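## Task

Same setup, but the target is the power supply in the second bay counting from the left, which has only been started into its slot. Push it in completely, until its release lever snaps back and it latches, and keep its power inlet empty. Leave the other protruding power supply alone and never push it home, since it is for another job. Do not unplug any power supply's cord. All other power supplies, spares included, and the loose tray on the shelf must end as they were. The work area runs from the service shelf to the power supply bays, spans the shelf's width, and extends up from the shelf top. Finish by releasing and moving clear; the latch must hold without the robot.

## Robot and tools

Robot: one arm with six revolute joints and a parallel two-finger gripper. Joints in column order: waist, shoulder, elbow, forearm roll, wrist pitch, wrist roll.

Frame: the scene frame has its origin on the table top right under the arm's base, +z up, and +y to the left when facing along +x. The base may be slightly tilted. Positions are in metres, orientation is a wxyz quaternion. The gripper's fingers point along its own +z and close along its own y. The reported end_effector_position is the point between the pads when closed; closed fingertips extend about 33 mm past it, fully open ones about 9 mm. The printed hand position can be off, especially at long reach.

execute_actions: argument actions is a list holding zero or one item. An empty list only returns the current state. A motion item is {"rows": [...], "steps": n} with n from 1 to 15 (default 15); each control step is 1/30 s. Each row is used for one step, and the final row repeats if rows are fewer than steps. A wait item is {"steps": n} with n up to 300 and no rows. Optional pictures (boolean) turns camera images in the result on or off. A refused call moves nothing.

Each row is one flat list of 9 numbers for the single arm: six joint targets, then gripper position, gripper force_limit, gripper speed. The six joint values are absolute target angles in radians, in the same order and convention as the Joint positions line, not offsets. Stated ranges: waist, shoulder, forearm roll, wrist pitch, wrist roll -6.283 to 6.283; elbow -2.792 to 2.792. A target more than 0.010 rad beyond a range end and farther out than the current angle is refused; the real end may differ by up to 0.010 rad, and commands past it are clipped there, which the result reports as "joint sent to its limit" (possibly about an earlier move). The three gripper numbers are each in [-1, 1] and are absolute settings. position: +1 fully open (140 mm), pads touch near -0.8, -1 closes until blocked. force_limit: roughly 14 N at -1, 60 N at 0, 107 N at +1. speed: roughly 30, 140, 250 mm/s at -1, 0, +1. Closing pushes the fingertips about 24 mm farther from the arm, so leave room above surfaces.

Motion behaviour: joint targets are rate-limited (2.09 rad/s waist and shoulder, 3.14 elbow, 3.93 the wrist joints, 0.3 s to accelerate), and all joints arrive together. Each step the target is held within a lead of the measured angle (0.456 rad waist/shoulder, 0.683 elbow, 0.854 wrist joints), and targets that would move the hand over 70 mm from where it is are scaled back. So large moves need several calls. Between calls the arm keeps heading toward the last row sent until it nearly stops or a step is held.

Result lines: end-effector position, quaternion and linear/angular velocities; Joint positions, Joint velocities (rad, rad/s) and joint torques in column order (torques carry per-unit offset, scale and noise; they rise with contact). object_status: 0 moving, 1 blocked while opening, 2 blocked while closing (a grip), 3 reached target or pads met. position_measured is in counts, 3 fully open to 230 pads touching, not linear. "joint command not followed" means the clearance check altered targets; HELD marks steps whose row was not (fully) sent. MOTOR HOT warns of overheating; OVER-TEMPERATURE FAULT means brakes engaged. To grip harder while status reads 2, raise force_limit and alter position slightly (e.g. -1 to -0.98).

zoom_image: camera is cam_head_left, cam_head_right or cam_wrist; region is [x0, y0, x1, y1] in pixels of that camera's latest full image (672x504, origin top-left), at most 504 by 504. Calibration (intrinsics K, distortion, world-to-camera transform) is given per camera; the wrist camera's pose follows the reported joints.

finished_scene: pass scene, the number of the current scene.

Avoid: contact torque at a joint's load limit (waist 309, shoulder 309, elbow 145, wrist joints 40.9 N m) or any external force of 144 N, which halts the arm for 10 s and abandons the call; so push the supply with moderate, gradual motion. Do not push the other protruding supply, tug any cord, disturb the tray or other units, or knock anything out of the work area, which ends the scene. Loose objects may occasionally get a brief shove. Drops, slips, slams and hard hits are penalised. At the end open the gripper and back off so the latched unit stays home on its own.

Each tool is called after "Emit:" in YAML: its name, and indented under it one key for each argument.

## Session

Emit:
execute_actions:
  actions: []

Scene clock: 0.00 s of 5100.00 s.
end_effector_position=(+0.0632, +0.1914, +0.2831) position_measured=3 object_status=3 end_effector_quat_wxyz=(-0.612, -0.249, +0.736, -0.148) end_effector_velocity=(+0.000, -0.000, +0.001) end_effector_angular_velocity=(+0.002, -0.002, -0.001)
Joint positions: [ 0.803  0.226  2.222  0.21   2.042 -1.524]
Joint velocities: [-0.001 -0.002 -0.001 -0.     0.     0.   ]
Joint torques (N m, as the joint torque sensors report them, + toward a larger angle): no reading
camera_calibration (this result's frames):
cam_wrist: T_world_to_cam=[[-0.556419, 0.779612, 0.287408, -0.200722], [0.355394, 0.535962, -0.765793, 0.0981135], [-0.751062, -0.323959, -0.575289, 0.460664], [0, 0, 0, 1]] pos_world=[0.199432, 0.253137, 0.397839]

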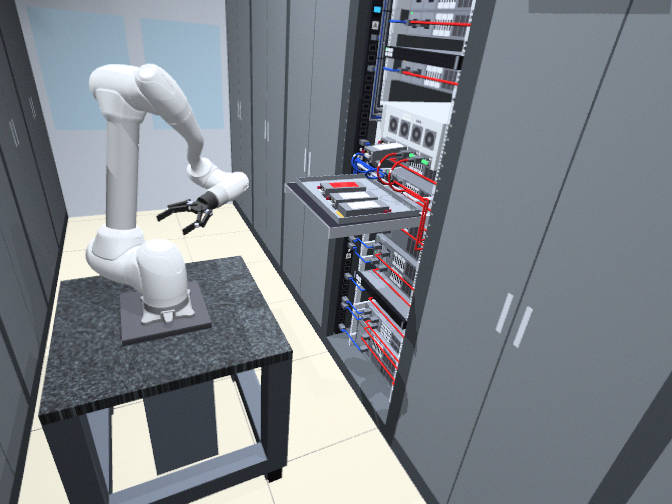

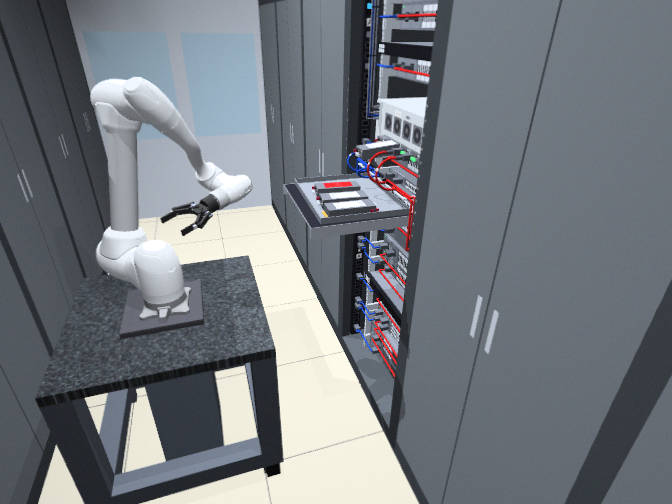

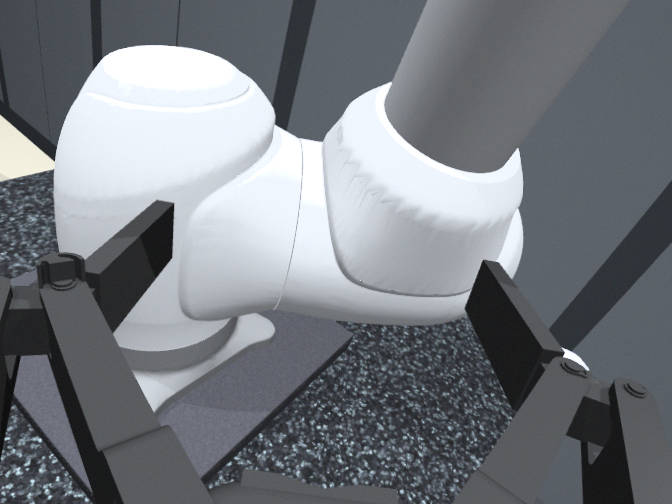

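Emit:
zoom_image:
  camera: "cam_head_left"
  region: [270, 80, 470, 260]

Emit:
zoom_image:
  camera: "cam_head_right"
  region: [270, 80, 450, 260]

Emit:
zoom_image:
  camera: "cam_head_left"
  region: [340, 110, 450, 200]

Emit:
zoom_image:
  camera: "cam_head_right"
  region: [335, 105, 435, 195]

Region (270, 80, 470, 260) of cam_head_left's 672x504 image, scaled by 2.520, with more detail than that image has; it fills the top 454 rows of this view, and the rest is white.

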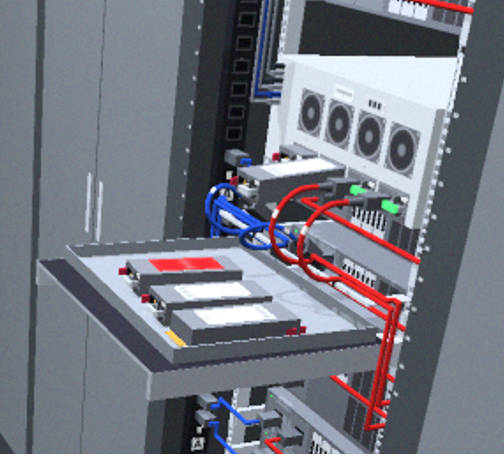

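Region (270, 80, 450, 260) of cam_head_right's 672x504 image, scaled by 2.800, with more detail than that image has.

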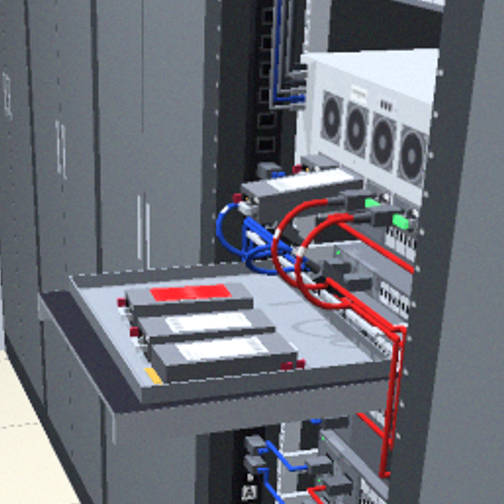

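Region (340, 110, 450, 200) of cam_head_left's 672x504 image, scaled by 4.582, with more detail than that image has; it fills the top 412 rows of this view, and the rest is white.

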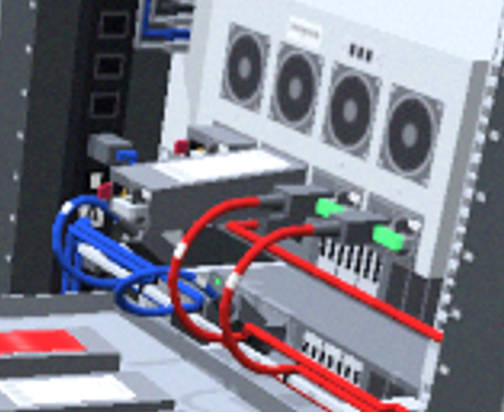

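Region (335, 105, 435, 195) of cam_head_right's 672x504 image, scaled by 5.040, with more detail than that image has; it fills the top 454 rows of this view, and the rest is white.

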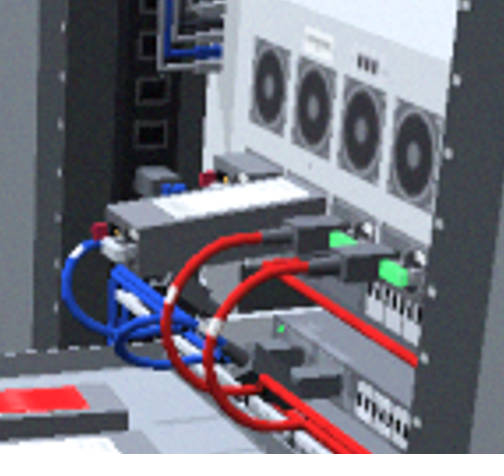

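Emit:
execute_actions:
  actions:
    - {"rows": [[0.3, -0.55, 1.85, 0.3, 1.3, 0.0, -1, 0.5, 1]], "steps": 15}
  pictures: false

Emit:
execute_actions:
  actions:
    - {"rows": [[0.3, -0.55, 1.85, 0.3, 1.3, 0.0, -1, 0.5, 1]], "steps": 15}
  pictures: false

Scene clock: 49.23 s of 5100.00 s.
end_effector_position=(+0.2327, +0.2601, +0.3032) position_measured=183 object_status=0 end_effector_quat_wxyz=(-0.257, +0.082, +0.963, -0.011) end_effector_velocity=(+0.340, +0.046, +0.288) end_effector_angular_velocity=(+0.124, -1.492, -1.884)
Joint positions: [ 0.542 -0.082  2.026  0.257  1.651 -0.946]
Joint velocities: [-0.459 -0.766 -0.332  0.08  -0.658  1.429]
Joint torques (N m, as the joint torque sensors report them, + toward a larger angle): [ -1.51 -35.74 -32.5    4.01   0.91   0.56]
Steps of this call (steps 1 to 90: nothing new was sent; then 45.73 s passed at rest; steps 91 to 105: all 15 steps of this action). Readings (joint positions | what the end effector reports):
91: [0.803 0.226 2.222 0.210 2.041 -1.523] | position_measured=3 object_status=0
92: [0.799 0.223 2.219 0.210 2.035 -1.516] | position_measured=8 object_status=0
94: [0.770 0.193 2.195 0.217 1.987 -1.461] | position_measured=34 object_status=0
98: [0.672 0.093 2.120 0.235 1.838 -1.273] | position_measured=88 object_status=0
105: the state above

Scene clock: 49.73 s of 5100.00 s.
end_effector_position=(+0.3337, +0.2399, +0.5033) position_measured=234 object_status=3 end_effector_quat_wxyz=(-0.003, +0.490, +0.846, +0.211) end_effector_velocity=(+0.072, -0.100, +0.454) end_effector_angular_velocity=(+0.729, -0.773, -1.627)
Joint positions: [ 0.356 -0.441  1.891  0.29   1.381 -0.223]
Joint velocities: [-0.324 -0.635 -0.236  0.057 -0.468  1.292]
Joint torques (N m, as the joint torque sensors report them, + toward a larger angle): [ -4.64   0.44 -38.84   4.64  -0.87   0.58]
Steps of this call (steps 1 to 15: all 15 steps of this action). Readings (joint positions | what the end effector reports):
1: [0.527 -0.108 2.015 0.260 1.629 -0.897] | position_measured=196 object_status=0
2: [0.513 -0.134 2.005 0.263 1.609 -0.847] | position_measured=210 object_status=0
4: [0.486 -0.186 1.985 0.267 1.570 -0.746] | position_measured=234 object_status=0
8: [0.436 -0.284 1.949 0.276 1.498 -0.546] | position_measured=234 object_status=0
15: the state above

Emit:
execute_actions:
  actions:
    - {"rows": [[0.2856, -0.438, 2.2241, 0.8465, -0.3188, 0.75, -1, 0.5, 1]], "steps": 15}
  pictures: false

Emit:
execute_actions:
  actions:
    - {"steps": 24}

Scene clock: 52.10 s of 5100.00 s.
end_effector_position=(+0.4944, +0.2704, +0.5554) position_measured=234 object_status=3 end_effector_quat_wxyz=(-0.066, +0.754, +0.408, +0.511) end_effector_velocity=(+0.376, -0.146, +0.093) end_effector_angular_velocity=(+1.246, -0.476, -1.464)
Joint positions: [ 0.291 -0.481  2.081  0.637  0.586  0.463]
Joint velocities: [-0.015  0.107  0.367  0.531 -1.835  0.73 ]
Joint torques (N m, as the joint torque sensors report them, + toward a larger angle): [ -1.93  -3.46 -43.85   4.83  -2.44   0.03]
Steps of this call (steps 1 to 30: the robot went on to your last target; steps 31 to 56: nothing new was sent; steps 57 to 71: all 15 steps of this action). Readings (joint positions | what the end effector reports):
57: [0.300 -0.550 1.850 0.300 1.300 0.000] | position_measured=234 object_status=3
58: [0.300 -0.549 1.853 0.305 1.293 0.006] | position_measured=234 object_status=3
60: [0.299 -0.542 1.877 0.340 1.237 0.055] | position_measured=234 object_status=3
64: [0.296 -0.516 1.964 0.466 1.021 0.228] | position_measured=234 object_status=3
71: the state above

Scene clock: 52.90 s of 5100.00 s.
end_effector_position=(+0.5999, +0.0999, +0.6200) position_measured=234 object_status=3 end_effector_quat_wxyz=(+0.000, +0.707, -0.000, +0.707) end_effector_velocity=(+0.000, +0.000, +0.000) end_effector_angular_velocity=(+0.000, -0.000, +0.000)
Joint positions: [ 0.286 -0.438  2.224  0.846 -0.319  0.75 ]
Joint velocities: [ 0.001  0.001 -0.001  0.    -0.001  0.   ]
Joint torques (N m, as the joint torque sensors report them, + toward a larger angle): [ -1.92  -1.05 -41.32   2.24  -2.34   0.27]
Steps of this call (steps 1 to 24: the robot went on to your last target). Readings (joint positions | what the end effector reports):
1: [0.291 -0.477 2.093 0.655 0.524 0.487] | position_measured=234 object_status=3
2: [0.290 -0.474 2.103 0.670 0.463 0.508] | position_measured=234 object_status=3
4: [0.290 -0.469 2.122 0.697 0.344 0.545] | position_measured=234 object_status=3
8: [0.288 -0.458 2.158 0.750 0.108 0.618] | position_measured=234 object_status=3
24: the state above
camera_calibration (this result's frames):
cam_wrist: T_world_to_cam=[[-0.00656719, -0.978499, 0.206147, -0.0314298], [-0.415033, -0.18489, -0.890822, 0.826105], [0.909783, -0.0914082, -0.404895, -0.0972618], [0, 0, 0, 1]] pos_world=[0.431142, 0.113094, 0.703011]

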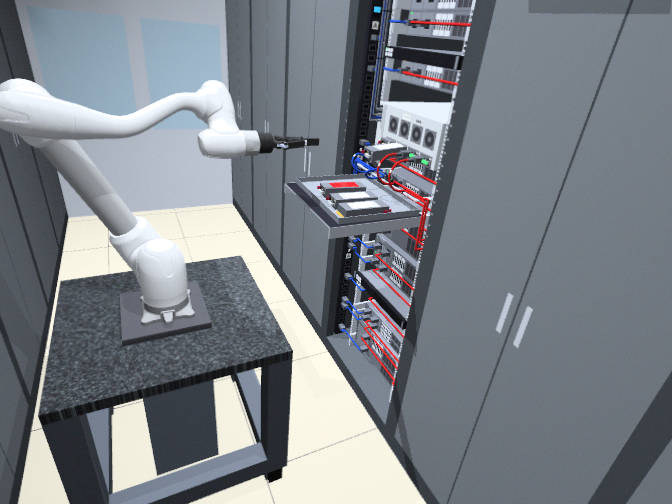

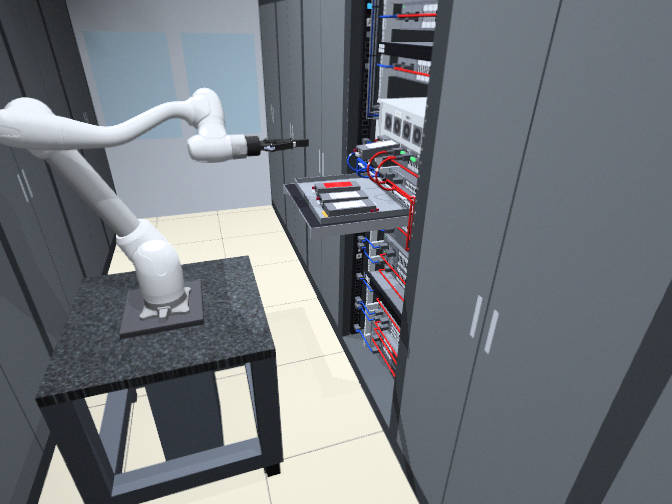

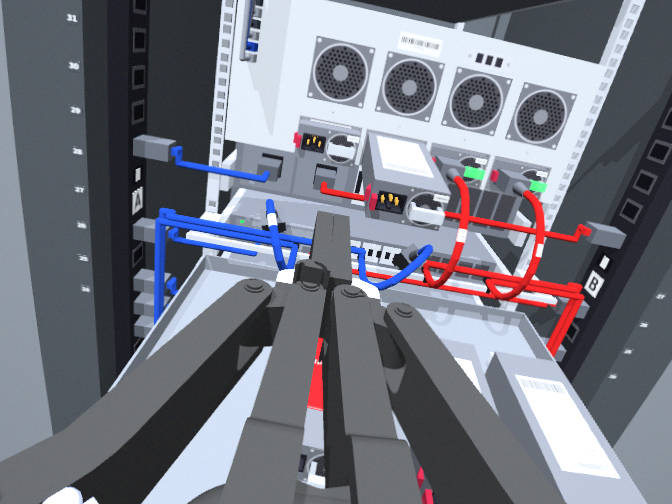

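Emit:
zoom_image:
  camera: "cam_wrist"
  region: [280, 100, 570, 310]

Emit:
zoom_image:
  camera: "cam_wrist"
  region: [350, 115, 480, 245]

Region (280, 100, 570, 310) of cam_wrist's 672x504 image, scaled by 1.738, with more detail than that image has; it fills the top 365 rows of this view, and the rest is white.

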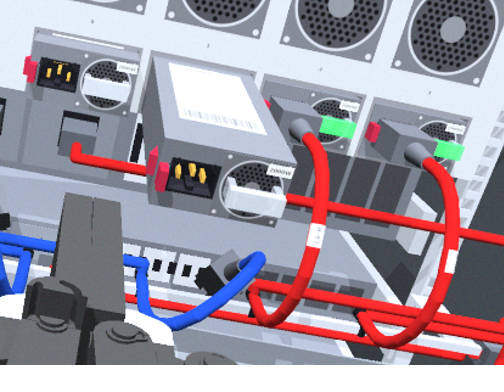

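Region (350, 115, 480, 245) of cam_wrist's 672x504 image, scaled by 3.877, with more detail than that image has.

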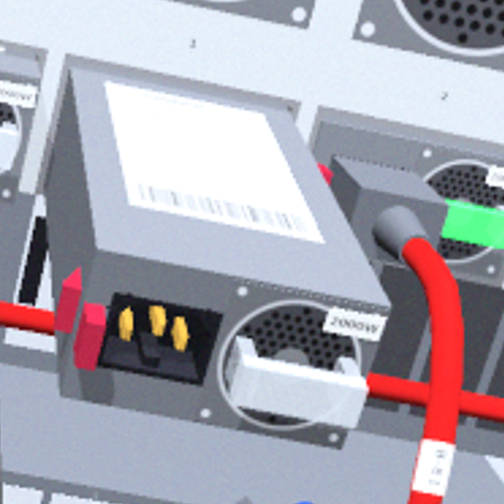

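Emit:
execute_actions:
  actions:
    - {"rows": [[-0.0135, -0.2096, 2.1471, -0.1721, -0.3717, 0.1606, -1, 0.5, 1]], "steps": 15}
  pictures: false

Emit:
execute_actions:
  actions:
    - {"steps": 12}

Scene clock: 107.33 s of 5100.00 s.
end_effector_position=(+0.7132, +0.0206, +0.5949) position_measured=234 object_status=3 end_effector_quat_wxyz=(+0.456, +0.544, +0.443, +0.548) end_effector_velocity=(+0.191, -0.146, -0.137) end_effector_angular_velocity=(-2.584, +0.215, +0.094)
Joint positions: [ 0.023 -0.237  2.157 -0.041 -0.365  0.232]
Joint velocities: [-0.49   0.373 -0.126 -1.744 -0.086 -0.952]
Joint torques (N m, as the joint torque sensors report them, + toward a larger angle): [  9.26 -33.01 -39.71   5.1   -3.09   0.41]
Steps of this call (steps 1 to 30: the robot went on to your last target; steps 31 to 120: nothing new was sent; then 49.93 s passed at rest; steps 121 to 135: all 15 steps of this action). Readings (joint positions | what the end effector reports):
121: [0.286 -0.438 2.224 0.846 -0.319 0.750] | position_measured=234 object_status=3
122: [0.283 -0.436 2.224 0.840 -0.319 0.746] | position_measured=234 object_status=3
124: [0.264 -0.422 2.219 0.784 -0.323 0.707] | position_measured=234 object_status=3
128: [0.176 -0.354 2.196 0.513 -0.338 0.534] | position_measured=234 object_status=3
135: the state above

Scene clock: 107.73 s of 5100.00 s.
end_effector_position=(+0.7269, +0.0099, +0.5840) position_measured=234 object_status=3 end_effector_quat_wxyz=(+0.500, +0.500, +0.500, +0.500) end_effector_velocity=(-0.000, -0.001, +0.001) end_effector_angular_velocity=(+0.000, -0.001, -0.002)
Joint positions: [-0.013 -0.21   2.147 -0.172 -0.372  0.161]
Joint velocities: [-0.002 -0.001  0.    -0.001  0.     0.001]
Joint torques (N m, as the joint torque sensors report them, + toward a larger angle): [ -2.51 -21.48 -37.99   4.54  -3.02   0.36]
Steps of this call (steps 1 to 12: the robot went on to your last target). Readings (joint positions | what the end effector reports):
1: [0.008 -0.226 2.153 -0.094 -0.368 0.203] | position_measured=234 object_status=3
2: [-0.003 -0.218 2.150 -0.133 -0.370 0.182] | position_measured=234 object_status=3
4: [-0.013 -0.210 2.147 -0.169 -0.372 0.162] | position_measured=234 object_status=3
8: [-0.013 -0.210 2.147 -0.172 -0.372 0.161] | position_measured=234 object_status=3
12: the state above
camera_calibration (this result's frames):
cam_wrist: T_world_to_cam=[[-0.00591838, 0.206031, 0.978528, -0.574448], [-0.41489, -0.890853, 0.185062, 0.208736], [0.909852, -0.404886, 0.0907527, -0.522043], [0, 0, 0, 1]] pos_world=[0.558185, 0.0929389, 0.570861]

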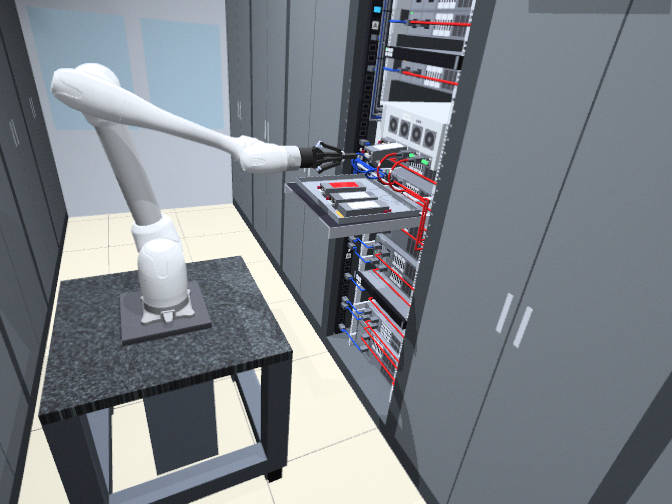

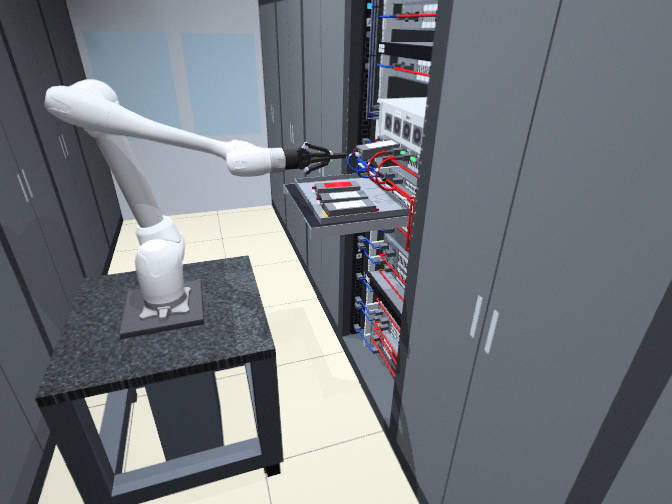

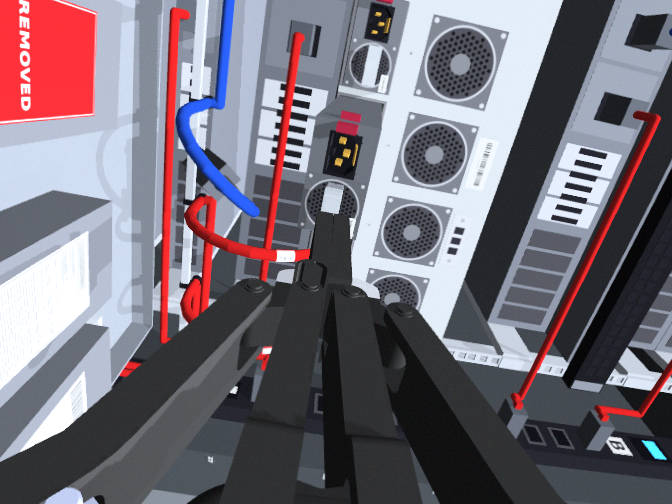

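Emit:
zoom_image:
  camera: "cam_wrist"
  region: [270, 80, 430, 250]

Region (270, 80, 430, 250) of cam_wrist's 672x504 image, scaled by 2.965, with more detail than that image has; it fills the left 474 columns of this view, and the rest is white.

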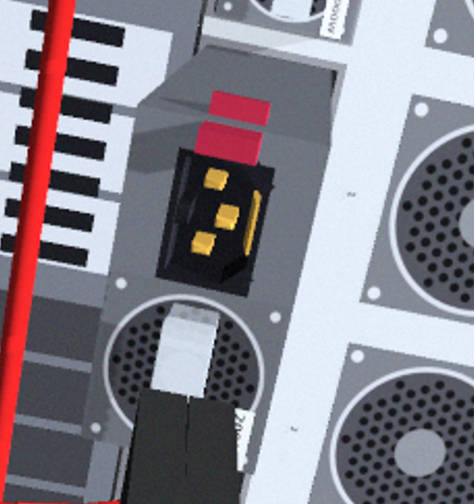

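Emit:
execute_actions:
  actions:
    - {"rows": [ [-0.0129, -0.2023, 2.1420, -0.1696, -0.3738, 0.1582, -1, 0.5, 1], [-0.0120, -0.1913, 2.1343, -0.1660, -0.3769, 0.1546, -1, 0.5, 1], [-0.0110, -0.1785, 2.1253, -0.1617, -0.3805, 0.1504, -1, 0.5, 1], [-0.0102, -0.1675, 2.1176, -0.1580, -0.3836, 0.1467, -1, 0.5, 1], [-0.0094, -0.1584, 2.1113, -0.1549, -0.3862, 0.1437, -1, 0.5, 1], [-0.0090, -0.1529, 2.1074, -0.1531, -0.3878, 0.1419, -1, 0.5, 1], [-0.0087, -0.1485, 2.1038, -0.1520, -0.3886, 0.1408, -1, 0.5, 1], [-0.0084, -0.1450, 2.1010, -0.1511, -0.3892, 0.1399, -1, 0.5, 1], [-0.0082, -0.1424, 2.0988, -0.1504, -0.3896, 0.1392, -1, 0.5, 1], [-0.0080, -0.1399, 2.0948, -0.1503, -0.3880, 0.1392, -1, 0.5, 1], [-0.0077, -0.1375, 2.0908, -0.1502, -0.3865, 0.1393, -1, 0.5, 1], [-0.0075, -0.1350, 2.0868, -0.1501, -0.3849, 0.1393, -1, 0.5, 1], [-0.0073, -0.1325, 2.0828, -0.1501, -0.3833, 0.1393, -1, 0.5, 1], [-0.0070, -0.1301, 2.0788, -0.1500, -0.3818, 0.1394, -1, 0.5, 1], [-0.0068, -0.1276, 2.0748, -0.1499, -0.3802, 0.1394, -1, 0.5, 1]], "steps": 15}
  pictures: false

Emit:
execute_actions:
  actions:
    - {"steps": 8}

Scene clock: 166.20 s of 5100.00 s.
end_effector_position=(+0.7711, +0.0098, +0.5854) position_measured=234 object_status=3 end_effector_quat_wxyz=(+0.500, +0.500, +0.500, +0.500) end_effector_velocity=(+0.054, +0.002, +0.027) end_effector_angular_velocity=(+0.001, +0.004, +0.002)
Joint positions: [-0.007 -0.133  2.083 -0.15  -0.384  0.139]
Joint velocities: [ 0.01   0.074 -0.117  0.003  0.047  0.001]
Joint torques (N m, as the joint torque sensors report them, + toward a larger angle): [ -1.12 -29.61 -38.29   4.38  -3.06   0.4 ]
Steps of this call (steps 1 to 30: the robot went on to your last target; steps 31 to 120: nothing new was sent; then 53.97 s passed at rest; steps 121 to 135: all 15 steps of this action). Readings (joint positions | what the end effector reports):
121: [-0.014 -0.210 2.147 -0.172 -0.372 0.161] | position_measured=234 object_status=3
122: [-0.014 -0.207 2.146 -0.172 -0.372 0.160] | position_measured=234 object_status=3
124: [-0.013 -0.194 2.136 -0.167 -0.376 0.155] | position_measured=234 object_status=3
128: [-0.010 -0.156 2.110 -0.154 -0.387 0.143] | position_measured=234 object_status=3
135: the state above

Scene clock: 166.47 s of 5100.00 s.
end_effector_position=(+0.7748, +0.0098, +0.5875) position_measured=234 object_status=3 end_effector_quat_wxyz=(+0.500, +0.500, +0.500, +0.500) end_effector_velocity=(+0.000, +0.001, +0.000) end_effector_angular_velocity=(+0.001, +0.000, +0.001)
Joint positions: [-0.007 -0.128  2.075 -0.15  -0.38   0.139]
Joint velocities: [ 0.001  0.    -0.     0.001  0.     0.001]
Joint torques (N m, as the joint torque sensors report them, + toward a larger angle): [ -0.36 -13.   -44.64   3.97  -2.56   0.33]
Steps of this call (steps 1 to 8: the robot went on to your last target). Readings (joint positions | what the end effector reports):
1: [-0.007 -0.130 2.079 -0.150 -0.382 0.139] | position_measured=234 object_status=3
2: [-0.007 -0.129 2.077 -0.150 -0.381 0.139] | position_measured=234 object_status=3
4: [-0.007 -0.128 2.075 -0.150 -0.380 0.139] | position_measured=234 object_status=3
8: the state above
camera_calibration (this result's frames):
cam_wrist: T_world_to_cam=[[-0.00590342, 0.206117, 0.97851, -0.577559], [-0.415017, -0.890779, 0.185133, 0.227922], [0.909794, -0.405005, 0.0908008, -0.565974], [0, 0, 0, 1]] pos_world=[0.606102, 0.0928498, 0.574342]

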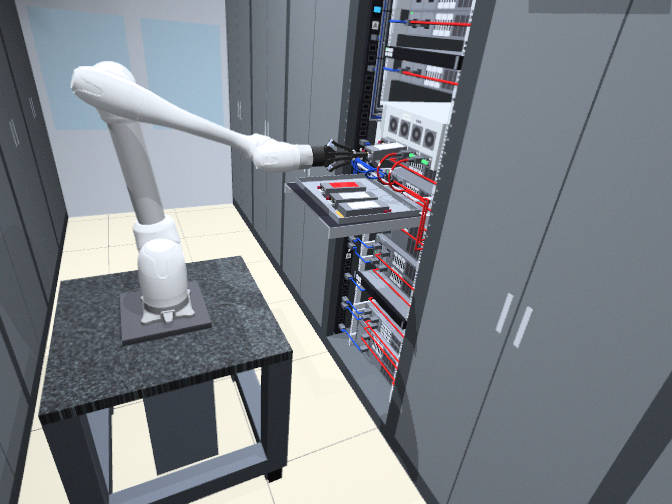

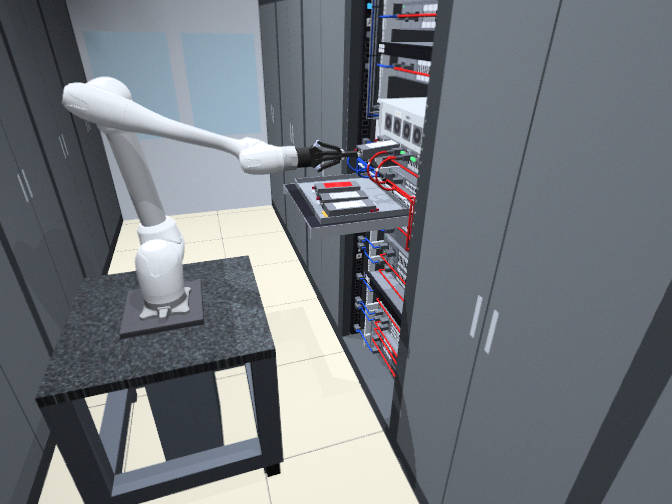

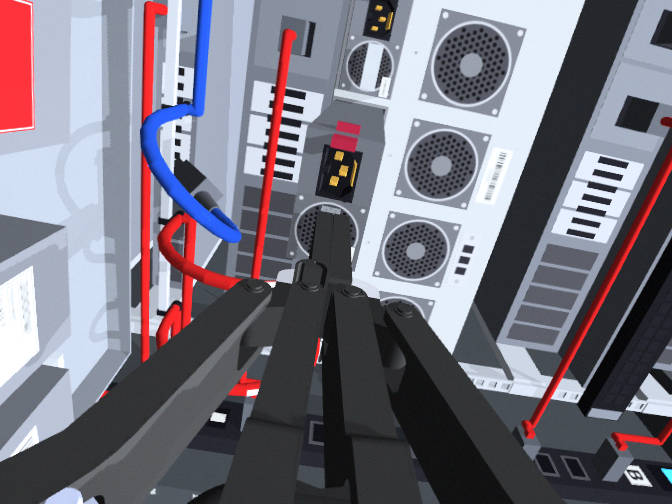

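Emit:
zoom_image:
  camera: "cam_wrist"
  region: [270, 90, 430, 260]

Region (270, 90, 430, 260) of cam_wrist's 672x504 image, scaled by 2.965, with more detail than that image has; it fills the left 474 columns of this view, and the rest is white.

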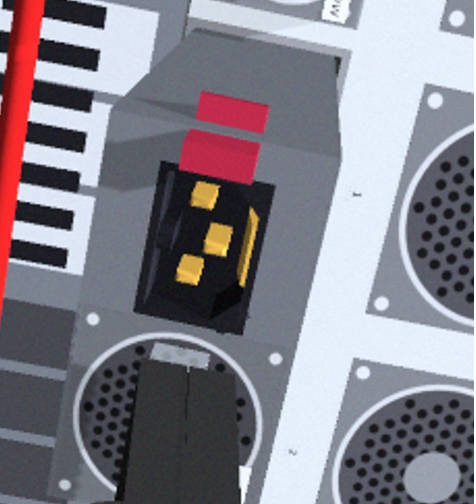

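Emit:
execute_actions:
  actions:
    - {"rows": [ [-0.0068, -0.1279, 2.0741, -0.1503, -0.3792, 0.1398, -1, 0.5, 1], [-0.0068, -0.1283, 2.0735, -0.1507, -0.3782, 0.1402, -1, 0.5, 1], [-0.0067, -0.1280, 2.0723, -0.1509, -0.3773, 0.1405, -1, 0.5, 1], [-0.0067, -0.1278, 2.0712, -0.1512, -0.3764, 0.1408, -1, 0.5, 1], [-0.0066, -0.1276, 2.0700, -0.1514, -0.3755, 0.1410, -1, 0.5, 1], [-0.0066, -0.1274, 2.0688, -0.1516, -0.3745, 0.1413, -1, 0.5, 1], [-0.0066, -0.1271, 2.0677, -0.1519, -0.3736, 0.1416, -1, 0.5, 1], [-0.0065, -0.1269, 2.0665, -0.1521, -0.3727, 0.1418, -1, 0.5, 1]], "steps": 13}

Scene clock: 203.77 s of 5100.00 s.
end_effector_position=(+0.7769, +0.0098, +0.5913) position_measured=234 object_status=3 end_effector_quat_wxyz=(+0.500, +0.500, +0.500, +0.500) end_effector_velocity=(+0.000, -0.001, +0.002) end_effector_angular_velocity=(+0.001, -0.002, -0.002)
Joint positions: [-0.006 -0.127  2.067 -0.152 -0.373  0.142]
Joint velocities: [-0.001 -0.001 -0.002  0.     0.001  0.001]
Joint torques (N m, as the joint torque sensors report them, + toward a larger angle): [ -1.84 -31.81 -41.63   4.29  -4.13   0.36]
Steps of this call (steps 1 to 15: the robot went on to your last target; steps 16 to 100: nothing new was sent; then 33.53 s passed at rest; steps 101 to 113: all 13 steps of this action). Readings (joint positions | what the end effector reports):
101: [-0.007 -0.128 2.075 -0.150 -0.380 0.139] | position_measured=234 object_status=3
102: [-0.007 -0.128 2.075 -0.150 -0.380 0.140] | position_measured=234 object_status=3
104: [-0.007 -0.128 2.073 -0.151 -0.378 0.140] | position_measured=234 object_status=3
108: [-0.007 -0.127 2.069 -0.152 -0.374 0.141] | position_measured=234 object_status=3
113: the state above
camera_calibration (this result's frames):
cam_wrist: T_world_to_cam=[[-0.00568798, 0.20611, 0.978512, -0.581457], [-0.414911, -0.890809, 0.185225, 0.227983], [0.909844, -0.404942, 0.0905843, -0.568098], [0, 0, 0, 1]] pos_world=[0.608166, 0.0928872, 0.578195]

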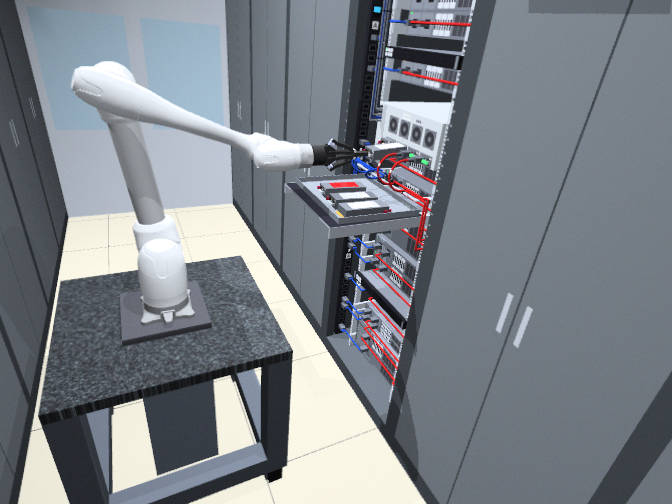

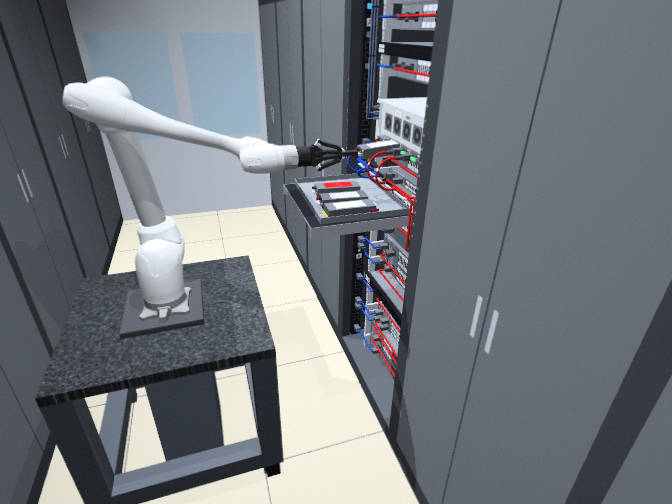

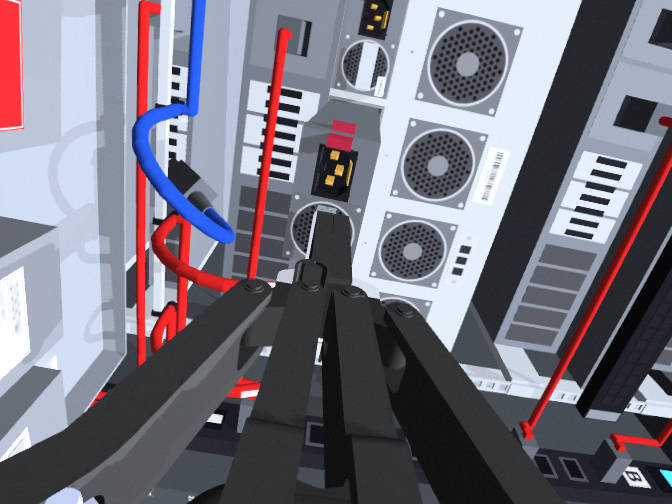

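Emit:
execute_actions:
  actions:
    - {"rows": [ [-0.0066, -0.1283, 2.0677, -0.1524, -0.3725, 0.1421, -1, 0.5, 1], [-0.0067, -0.1295, 2.0687, -0.1527, -0.3723, 0.1424, -1, 0.5, 1], [-0.0067, -0.1278, 2.0721, -0.1508, -0.3773, 0.1404, -1, 0.5, 1], [-0.0067, -0.1261, 2.0754, -0.1489, -0.3823, 0.1383, -1, 0.5, 1], [-0.0067, -0.1244, 2.0788, -0.1470, -0.3873, 0.1363, -1, 0.5, 1], [-0.0067, -0.1244, 2.0788, -0.1470, -0.3873, 0.1363, -1, 0.5, 1], [-0.0066, -0.1231, 2.0762, -0.1471, -0.3860, 0.1365, -1, 0.5, 1], [-0.0064, -0.1218, 2.0736, -0.1473, -0.3847, 0.1367, -1, 0.5, 1], [-0.0063, -0.1205, 2.0710, -0.1474, -0.3834, 0.1369, -1, 0.5, 1], [-0.0062, -0.1192, 2.0684, -0.1476, -0.3821, 0.1371, -1, 0.5, 1], [-0.0060, -0.1180, 2.0659, -0.1477, -0.3808, 0.1373, -1, 0.5, 1], [-0.0059, -0.1167, 2.0633, -0.1479, -0.3795, 0.1375, -1, 0.5, 1], [-0.0058, -0.1154, 2.0607, -0.1480, -0.3782, 0.1377, -1, 0.5, 1], [-0.0056, -0.1141, 2.0581, -0.1482, -0.3769, 0.1379, -1, 0.5, 1], [-0.0055, -0.1128, 2.0555, -0.1483, -0.3756, 0.1381, -1, 0.5, 1]], "steps": 15}
  pictures: false

Emit:
execute_actions:
  actions:
    - {"steps": 7}

Scene clock: 228.90 s of 5100.00 s.
end_effector_position=(+0.7828, +0.0097, +0.5893) position_measured=234 object_status=3 end_effector_quat_wxyz=(+0.500, +0.500, +0.500, +0.500) end_effector_velocity=(+0.031, +0.001, +0.023) end_effector_angular_velocity=(-0.002, -0.000, +0.002)
Joint positions: [-0.006 -0.115  2.061 -0.148 -0.378  0.137]
Joint velocities: [ 0.004  0.038 -0.077 -0.009  0.039  0.008]
Joint torques (N m, as the joint torque sensors report them, + toward a larger angle): [ -0.75 -34.37 -39.26   4.01  -3.96   0.03]
Steps of this call (steps 1 to 15: the robot went on to your last target; steps 16 to 100: nothing new was sent; then 21.30 s passed at rest; steps 101 to 115: all 15 steps of this action). Readings (joint positions | what the end effector reports):
101: [-0.006 -0.127 2.066 -0.152 -0.373 0.142] | position_measured=234 object_status=3
102: [-0.006 -0.127 2.067 -0.152 -0.373 0.142] | position_measured=234 object_status=3
104: [-0.006 -0.129 2.070 -0.152 -0.374 0.142] | position_measured=234 object_status=3
108: [-0.006 -0.124 2.077 -0.147 -0.386 0.137] | position_measured=234 object_status=3
115: the state above

Scene clock: 229.13 s of 5100.00 s.
end_effector_position=(+0.7849, +0.0098, +0.5908) position_measured=234 object_status=3 end_effector_quat_wxyz=(+0.500, +0.500, +0.500, +0.500) end_effector_velocity=(+0.001, -0.001, +0.001) end_effector_angular_velocity=(-0.000, -0.002, -0.001)
Joint positions: [-0.006 -0.113  2.056 -0.148 -0.376  0.138]
Joint velocities: [-0.001  0.001 -0.002 -0.    -0.001  0.   ]
Joint torques (N m, as the joint torque sensors report them, + toward a larger angle): [ -1.84 -32.39 -40.68   4.61  -4.25   0.23]
Steps of this call (steps 1 to 7: the robot went on to your last target). Readings (joint positions | what the end effector reports):
1: [-0.006 -0.114 2.058 -0.148 -0.377 0.138] | position_measured=234 object_status=3
2: [-0.006 -0.113 2.056 -0.148 -0.376 0.138] | position_measured=234 object_status=3
4: [-0.006 -0.113 2.056 -0.148 -0.376 0.138] | position_measured=234 object_status=3
7: the state above
camera_calibration (this result's frames):
cam_wrist: T_world_to_cam=[[-0.00574694, 0.206103, 0.978513, -0.580873], [-0.414928, -0.890808, 0.185193, 0.231417], [0.909836, -0.404949, 0.0906375, -0.575354], [0, 0, 0, 1]] pos_world=[0.616162, 0.0928791, 0.577684]

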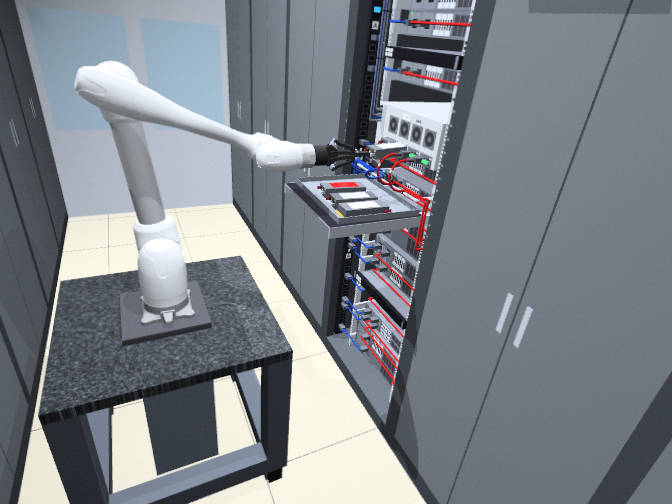

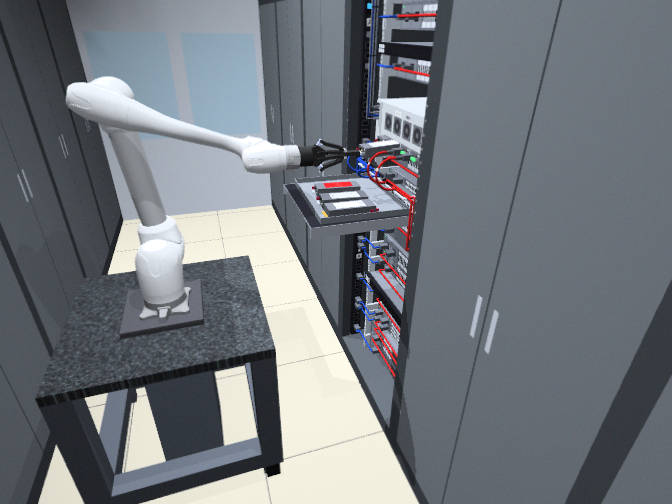

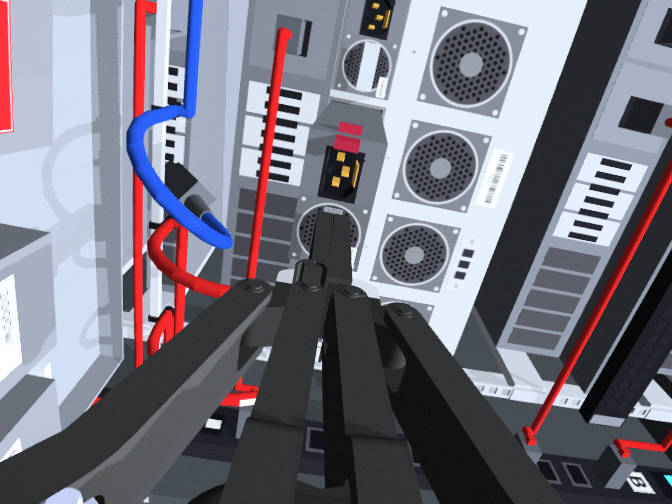

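Emit:
execute_actions:
  actions: []

Scene clock: 241.60 s of 5100.00 s.
end_effector_position=(+0.7849, +0.0099, +0.5908) position_measured=234 object_status=3 end_effector_quat_wxyz=(+0.500, +0.500, +0.500, +0.500) end_effector_velocity=(+0.000, +0.000, +0.001) end_effector_angular_velocity=(+0.000, -0.000, +0.000)
Joint positions: [-0.005 -0.113  2.055 -0.148 -0.376  0.138]
Joint velocities: [ 0.001 -0.    -0.001  0.     0.001  0.   ]
Joint torques (N m, as the joint torque sensors report them, + toward a larger angle): [ -1.47 -32.75 -41.36   4.24  -4.08   0.31]
Steps of this call (steps 1 to 15: the robot went on to your last target; steps 16 to 100: nothing new was sent; then 9.13 s passed at rest). Readings (joint positions | what the end effector reports):
1: [-0.006 -0.113 2.056 -0.148 -0.376 0.138] | position_measured=234 object_status=3
2: [-0.006 -0.113 2.056 -0.148 -0.376 0.138] | position_measured=234 object_status=3
4: [-0.006 -0.113 2.056 -0.148 -0.376 0.138] | position_measured=234 object_status=3
8: [-0.006 -0.113 2.056 -0.148 -0.376 0.138] | position_measured=234 object_status=3
100: the state above
The arm was judged still, so your last target was given up. Only a new action makes it travel on or press farther. Fingers that are still opening or closing keep moving.
camera_calibration (this result's frames):
cam_wrist: T_world_to_cam=[[-0.00577424, 0.206108, 0.978512, -0.580875], [-0.414904, -0.89082, 0.185188, 0.231421], [0.909847, -0.40492, 0.0906589, -0.575377], [0, 0, 0, 1]] pos_world=[0.616169, 0.0928962, 0.5777]

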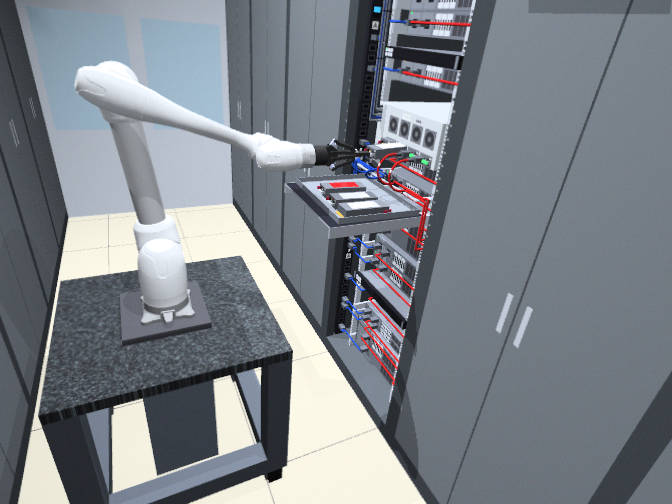

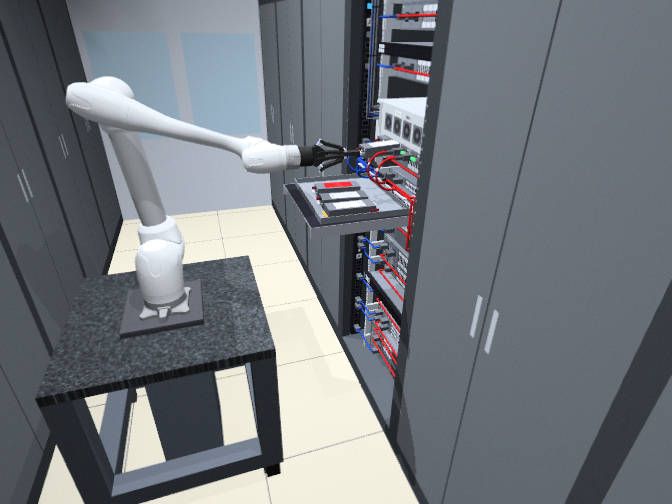

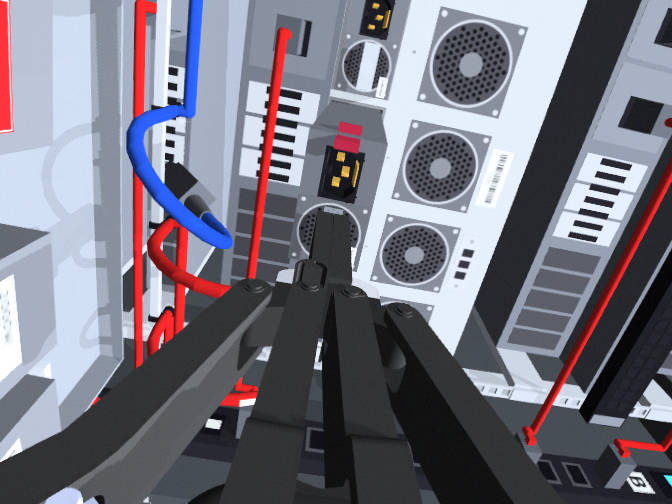

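Emit:
execute_actions:
  actions:
    - {"rows": [[-0.0053,-0.1106,2.0525,-0.1482,-0.3748,0.1380,-1,0.5,1],[-0.0052,-0.1085,2.0495,-0.1480,-0.3739,0.1379,-1,0.5,1],[-0.0050,-0.1063,2.0465,-0.1479,-0.3731,0.1378,-1,0.5,1],[-0.0048,-0.1041,2.0435,-0.1477,-0.3722,0.1377,-1,0.5,1],[-0.0047,-0.1020,2.0406,-0.1476,-0.3714,0.1376,-1,0.5,1],[-0.0045,-0.0998,2.0376,-0.1474,-0.3706,0.1375,-1,0.5,1],[-0.0043,-0.0976,2.0346,-0.1473,-0.3697,0.1374,-1,0.5,1],[-0.0041,-0.0954,2.0316,-0.1471,-0.3689,0.1373,-1,0.5,1],[-0.0040,-0.0933,2.0286,-0.1470,-0.3680,0.1372,-1,0.5,1],[-0.0038,-0.0911,2.0256,-0.1468,-0.3672,0.1371,-1,0.5,1]], "steps": 15}

Scene clock: 247.57 s of 5100.00 s.
end_effector_position=(+0.7999, +0.0098, +0.5963) position_measured=234 object_status=3 end_effector_quat_wxyz=(+0.500, +0.500, +0.500, +0.500) end_effector_velocity=(+0.000, -0.000, +0.001) end_effector_angular_velocity=(+0.001, -0.002, -0.000)
Joint positions: [-0.004 -0.091  2.026 -0.147 -0.367  0.137]
Joint velocities: [-0.    -0.    -0.001  0.    -0.     0.001]
Joint torques (N m, as the joint torque sensors report them, + toward a larger angle): [ -2.79 -35.66 -40.79   3.95  -3.54   0.41]
Steps of this call (steps 1 to 90: nothing new was sent; then 2.47 s passed at rest; steps 91 to 105: all 15 steps of this action). Readings (joint positions | what the end effector reports):
91: [-0.005 -0.113 2.055 -0.148 -0.376 0.138] | position_measured=234 object_status=3
92: [-0.005 -0.112 2.054 -0.148 -0.376 0.138] | position_measured=234 object_status=3
94: [-0.005 -0.108 2.049 -0.148 -0.374 0.138] | position_measured=234 object_status=3
98: [-0.004 -0.100 2.038 -0.148 -0.371 0.138] | position_measured=234 object_status=3
105: the state above
camera_calibration (this result's frames):
cam_wrist: T_world_to_cam=[[-0.00565241, 0.206149, 0.978504, -0.58631], [-0.41487, -0.890817, 0.185279, 0.236498], [0.909863, -0.404904, 0.0905604, -0.589448], [0, 0, 0, 1]] pos_world=[0.631119, 0.0928735, 0.583269]

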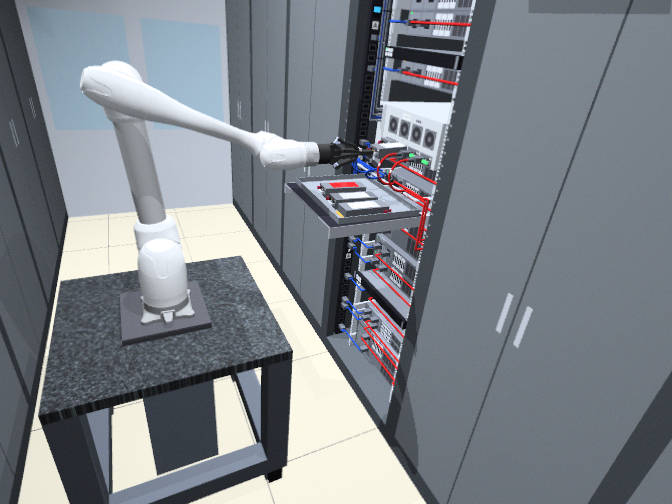

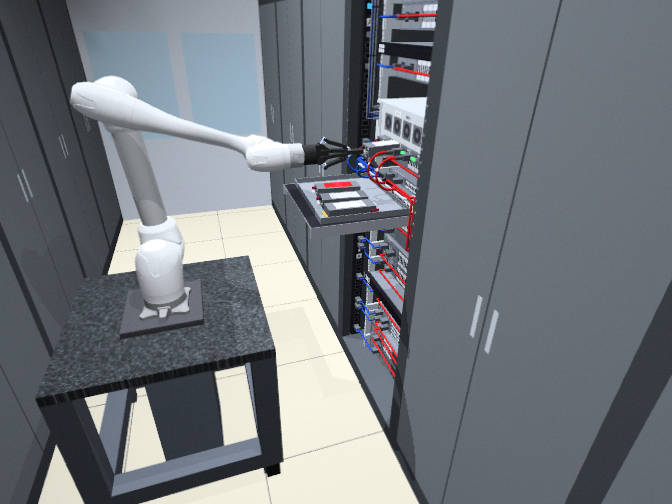

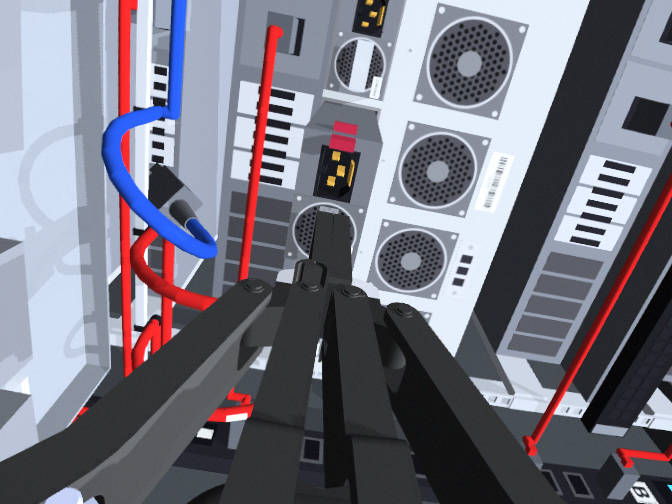

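Emit:
zoom_image:
  camera: "cam_wrist"
  region: [260, 90, 420, 290]

Region (260, 90, 420, 290) of cam_wrist's 672x504 image, scaled by 2.520, with more detail than that image has; it fills the left 403 columns of this view, and the rest is white.

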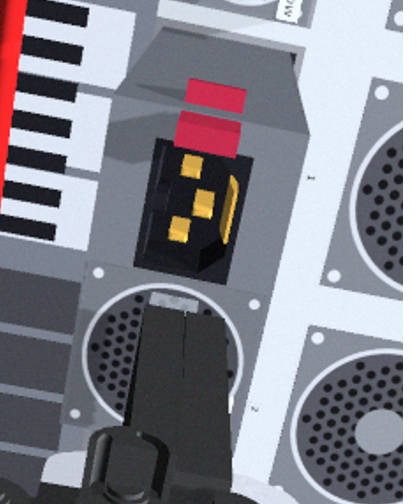

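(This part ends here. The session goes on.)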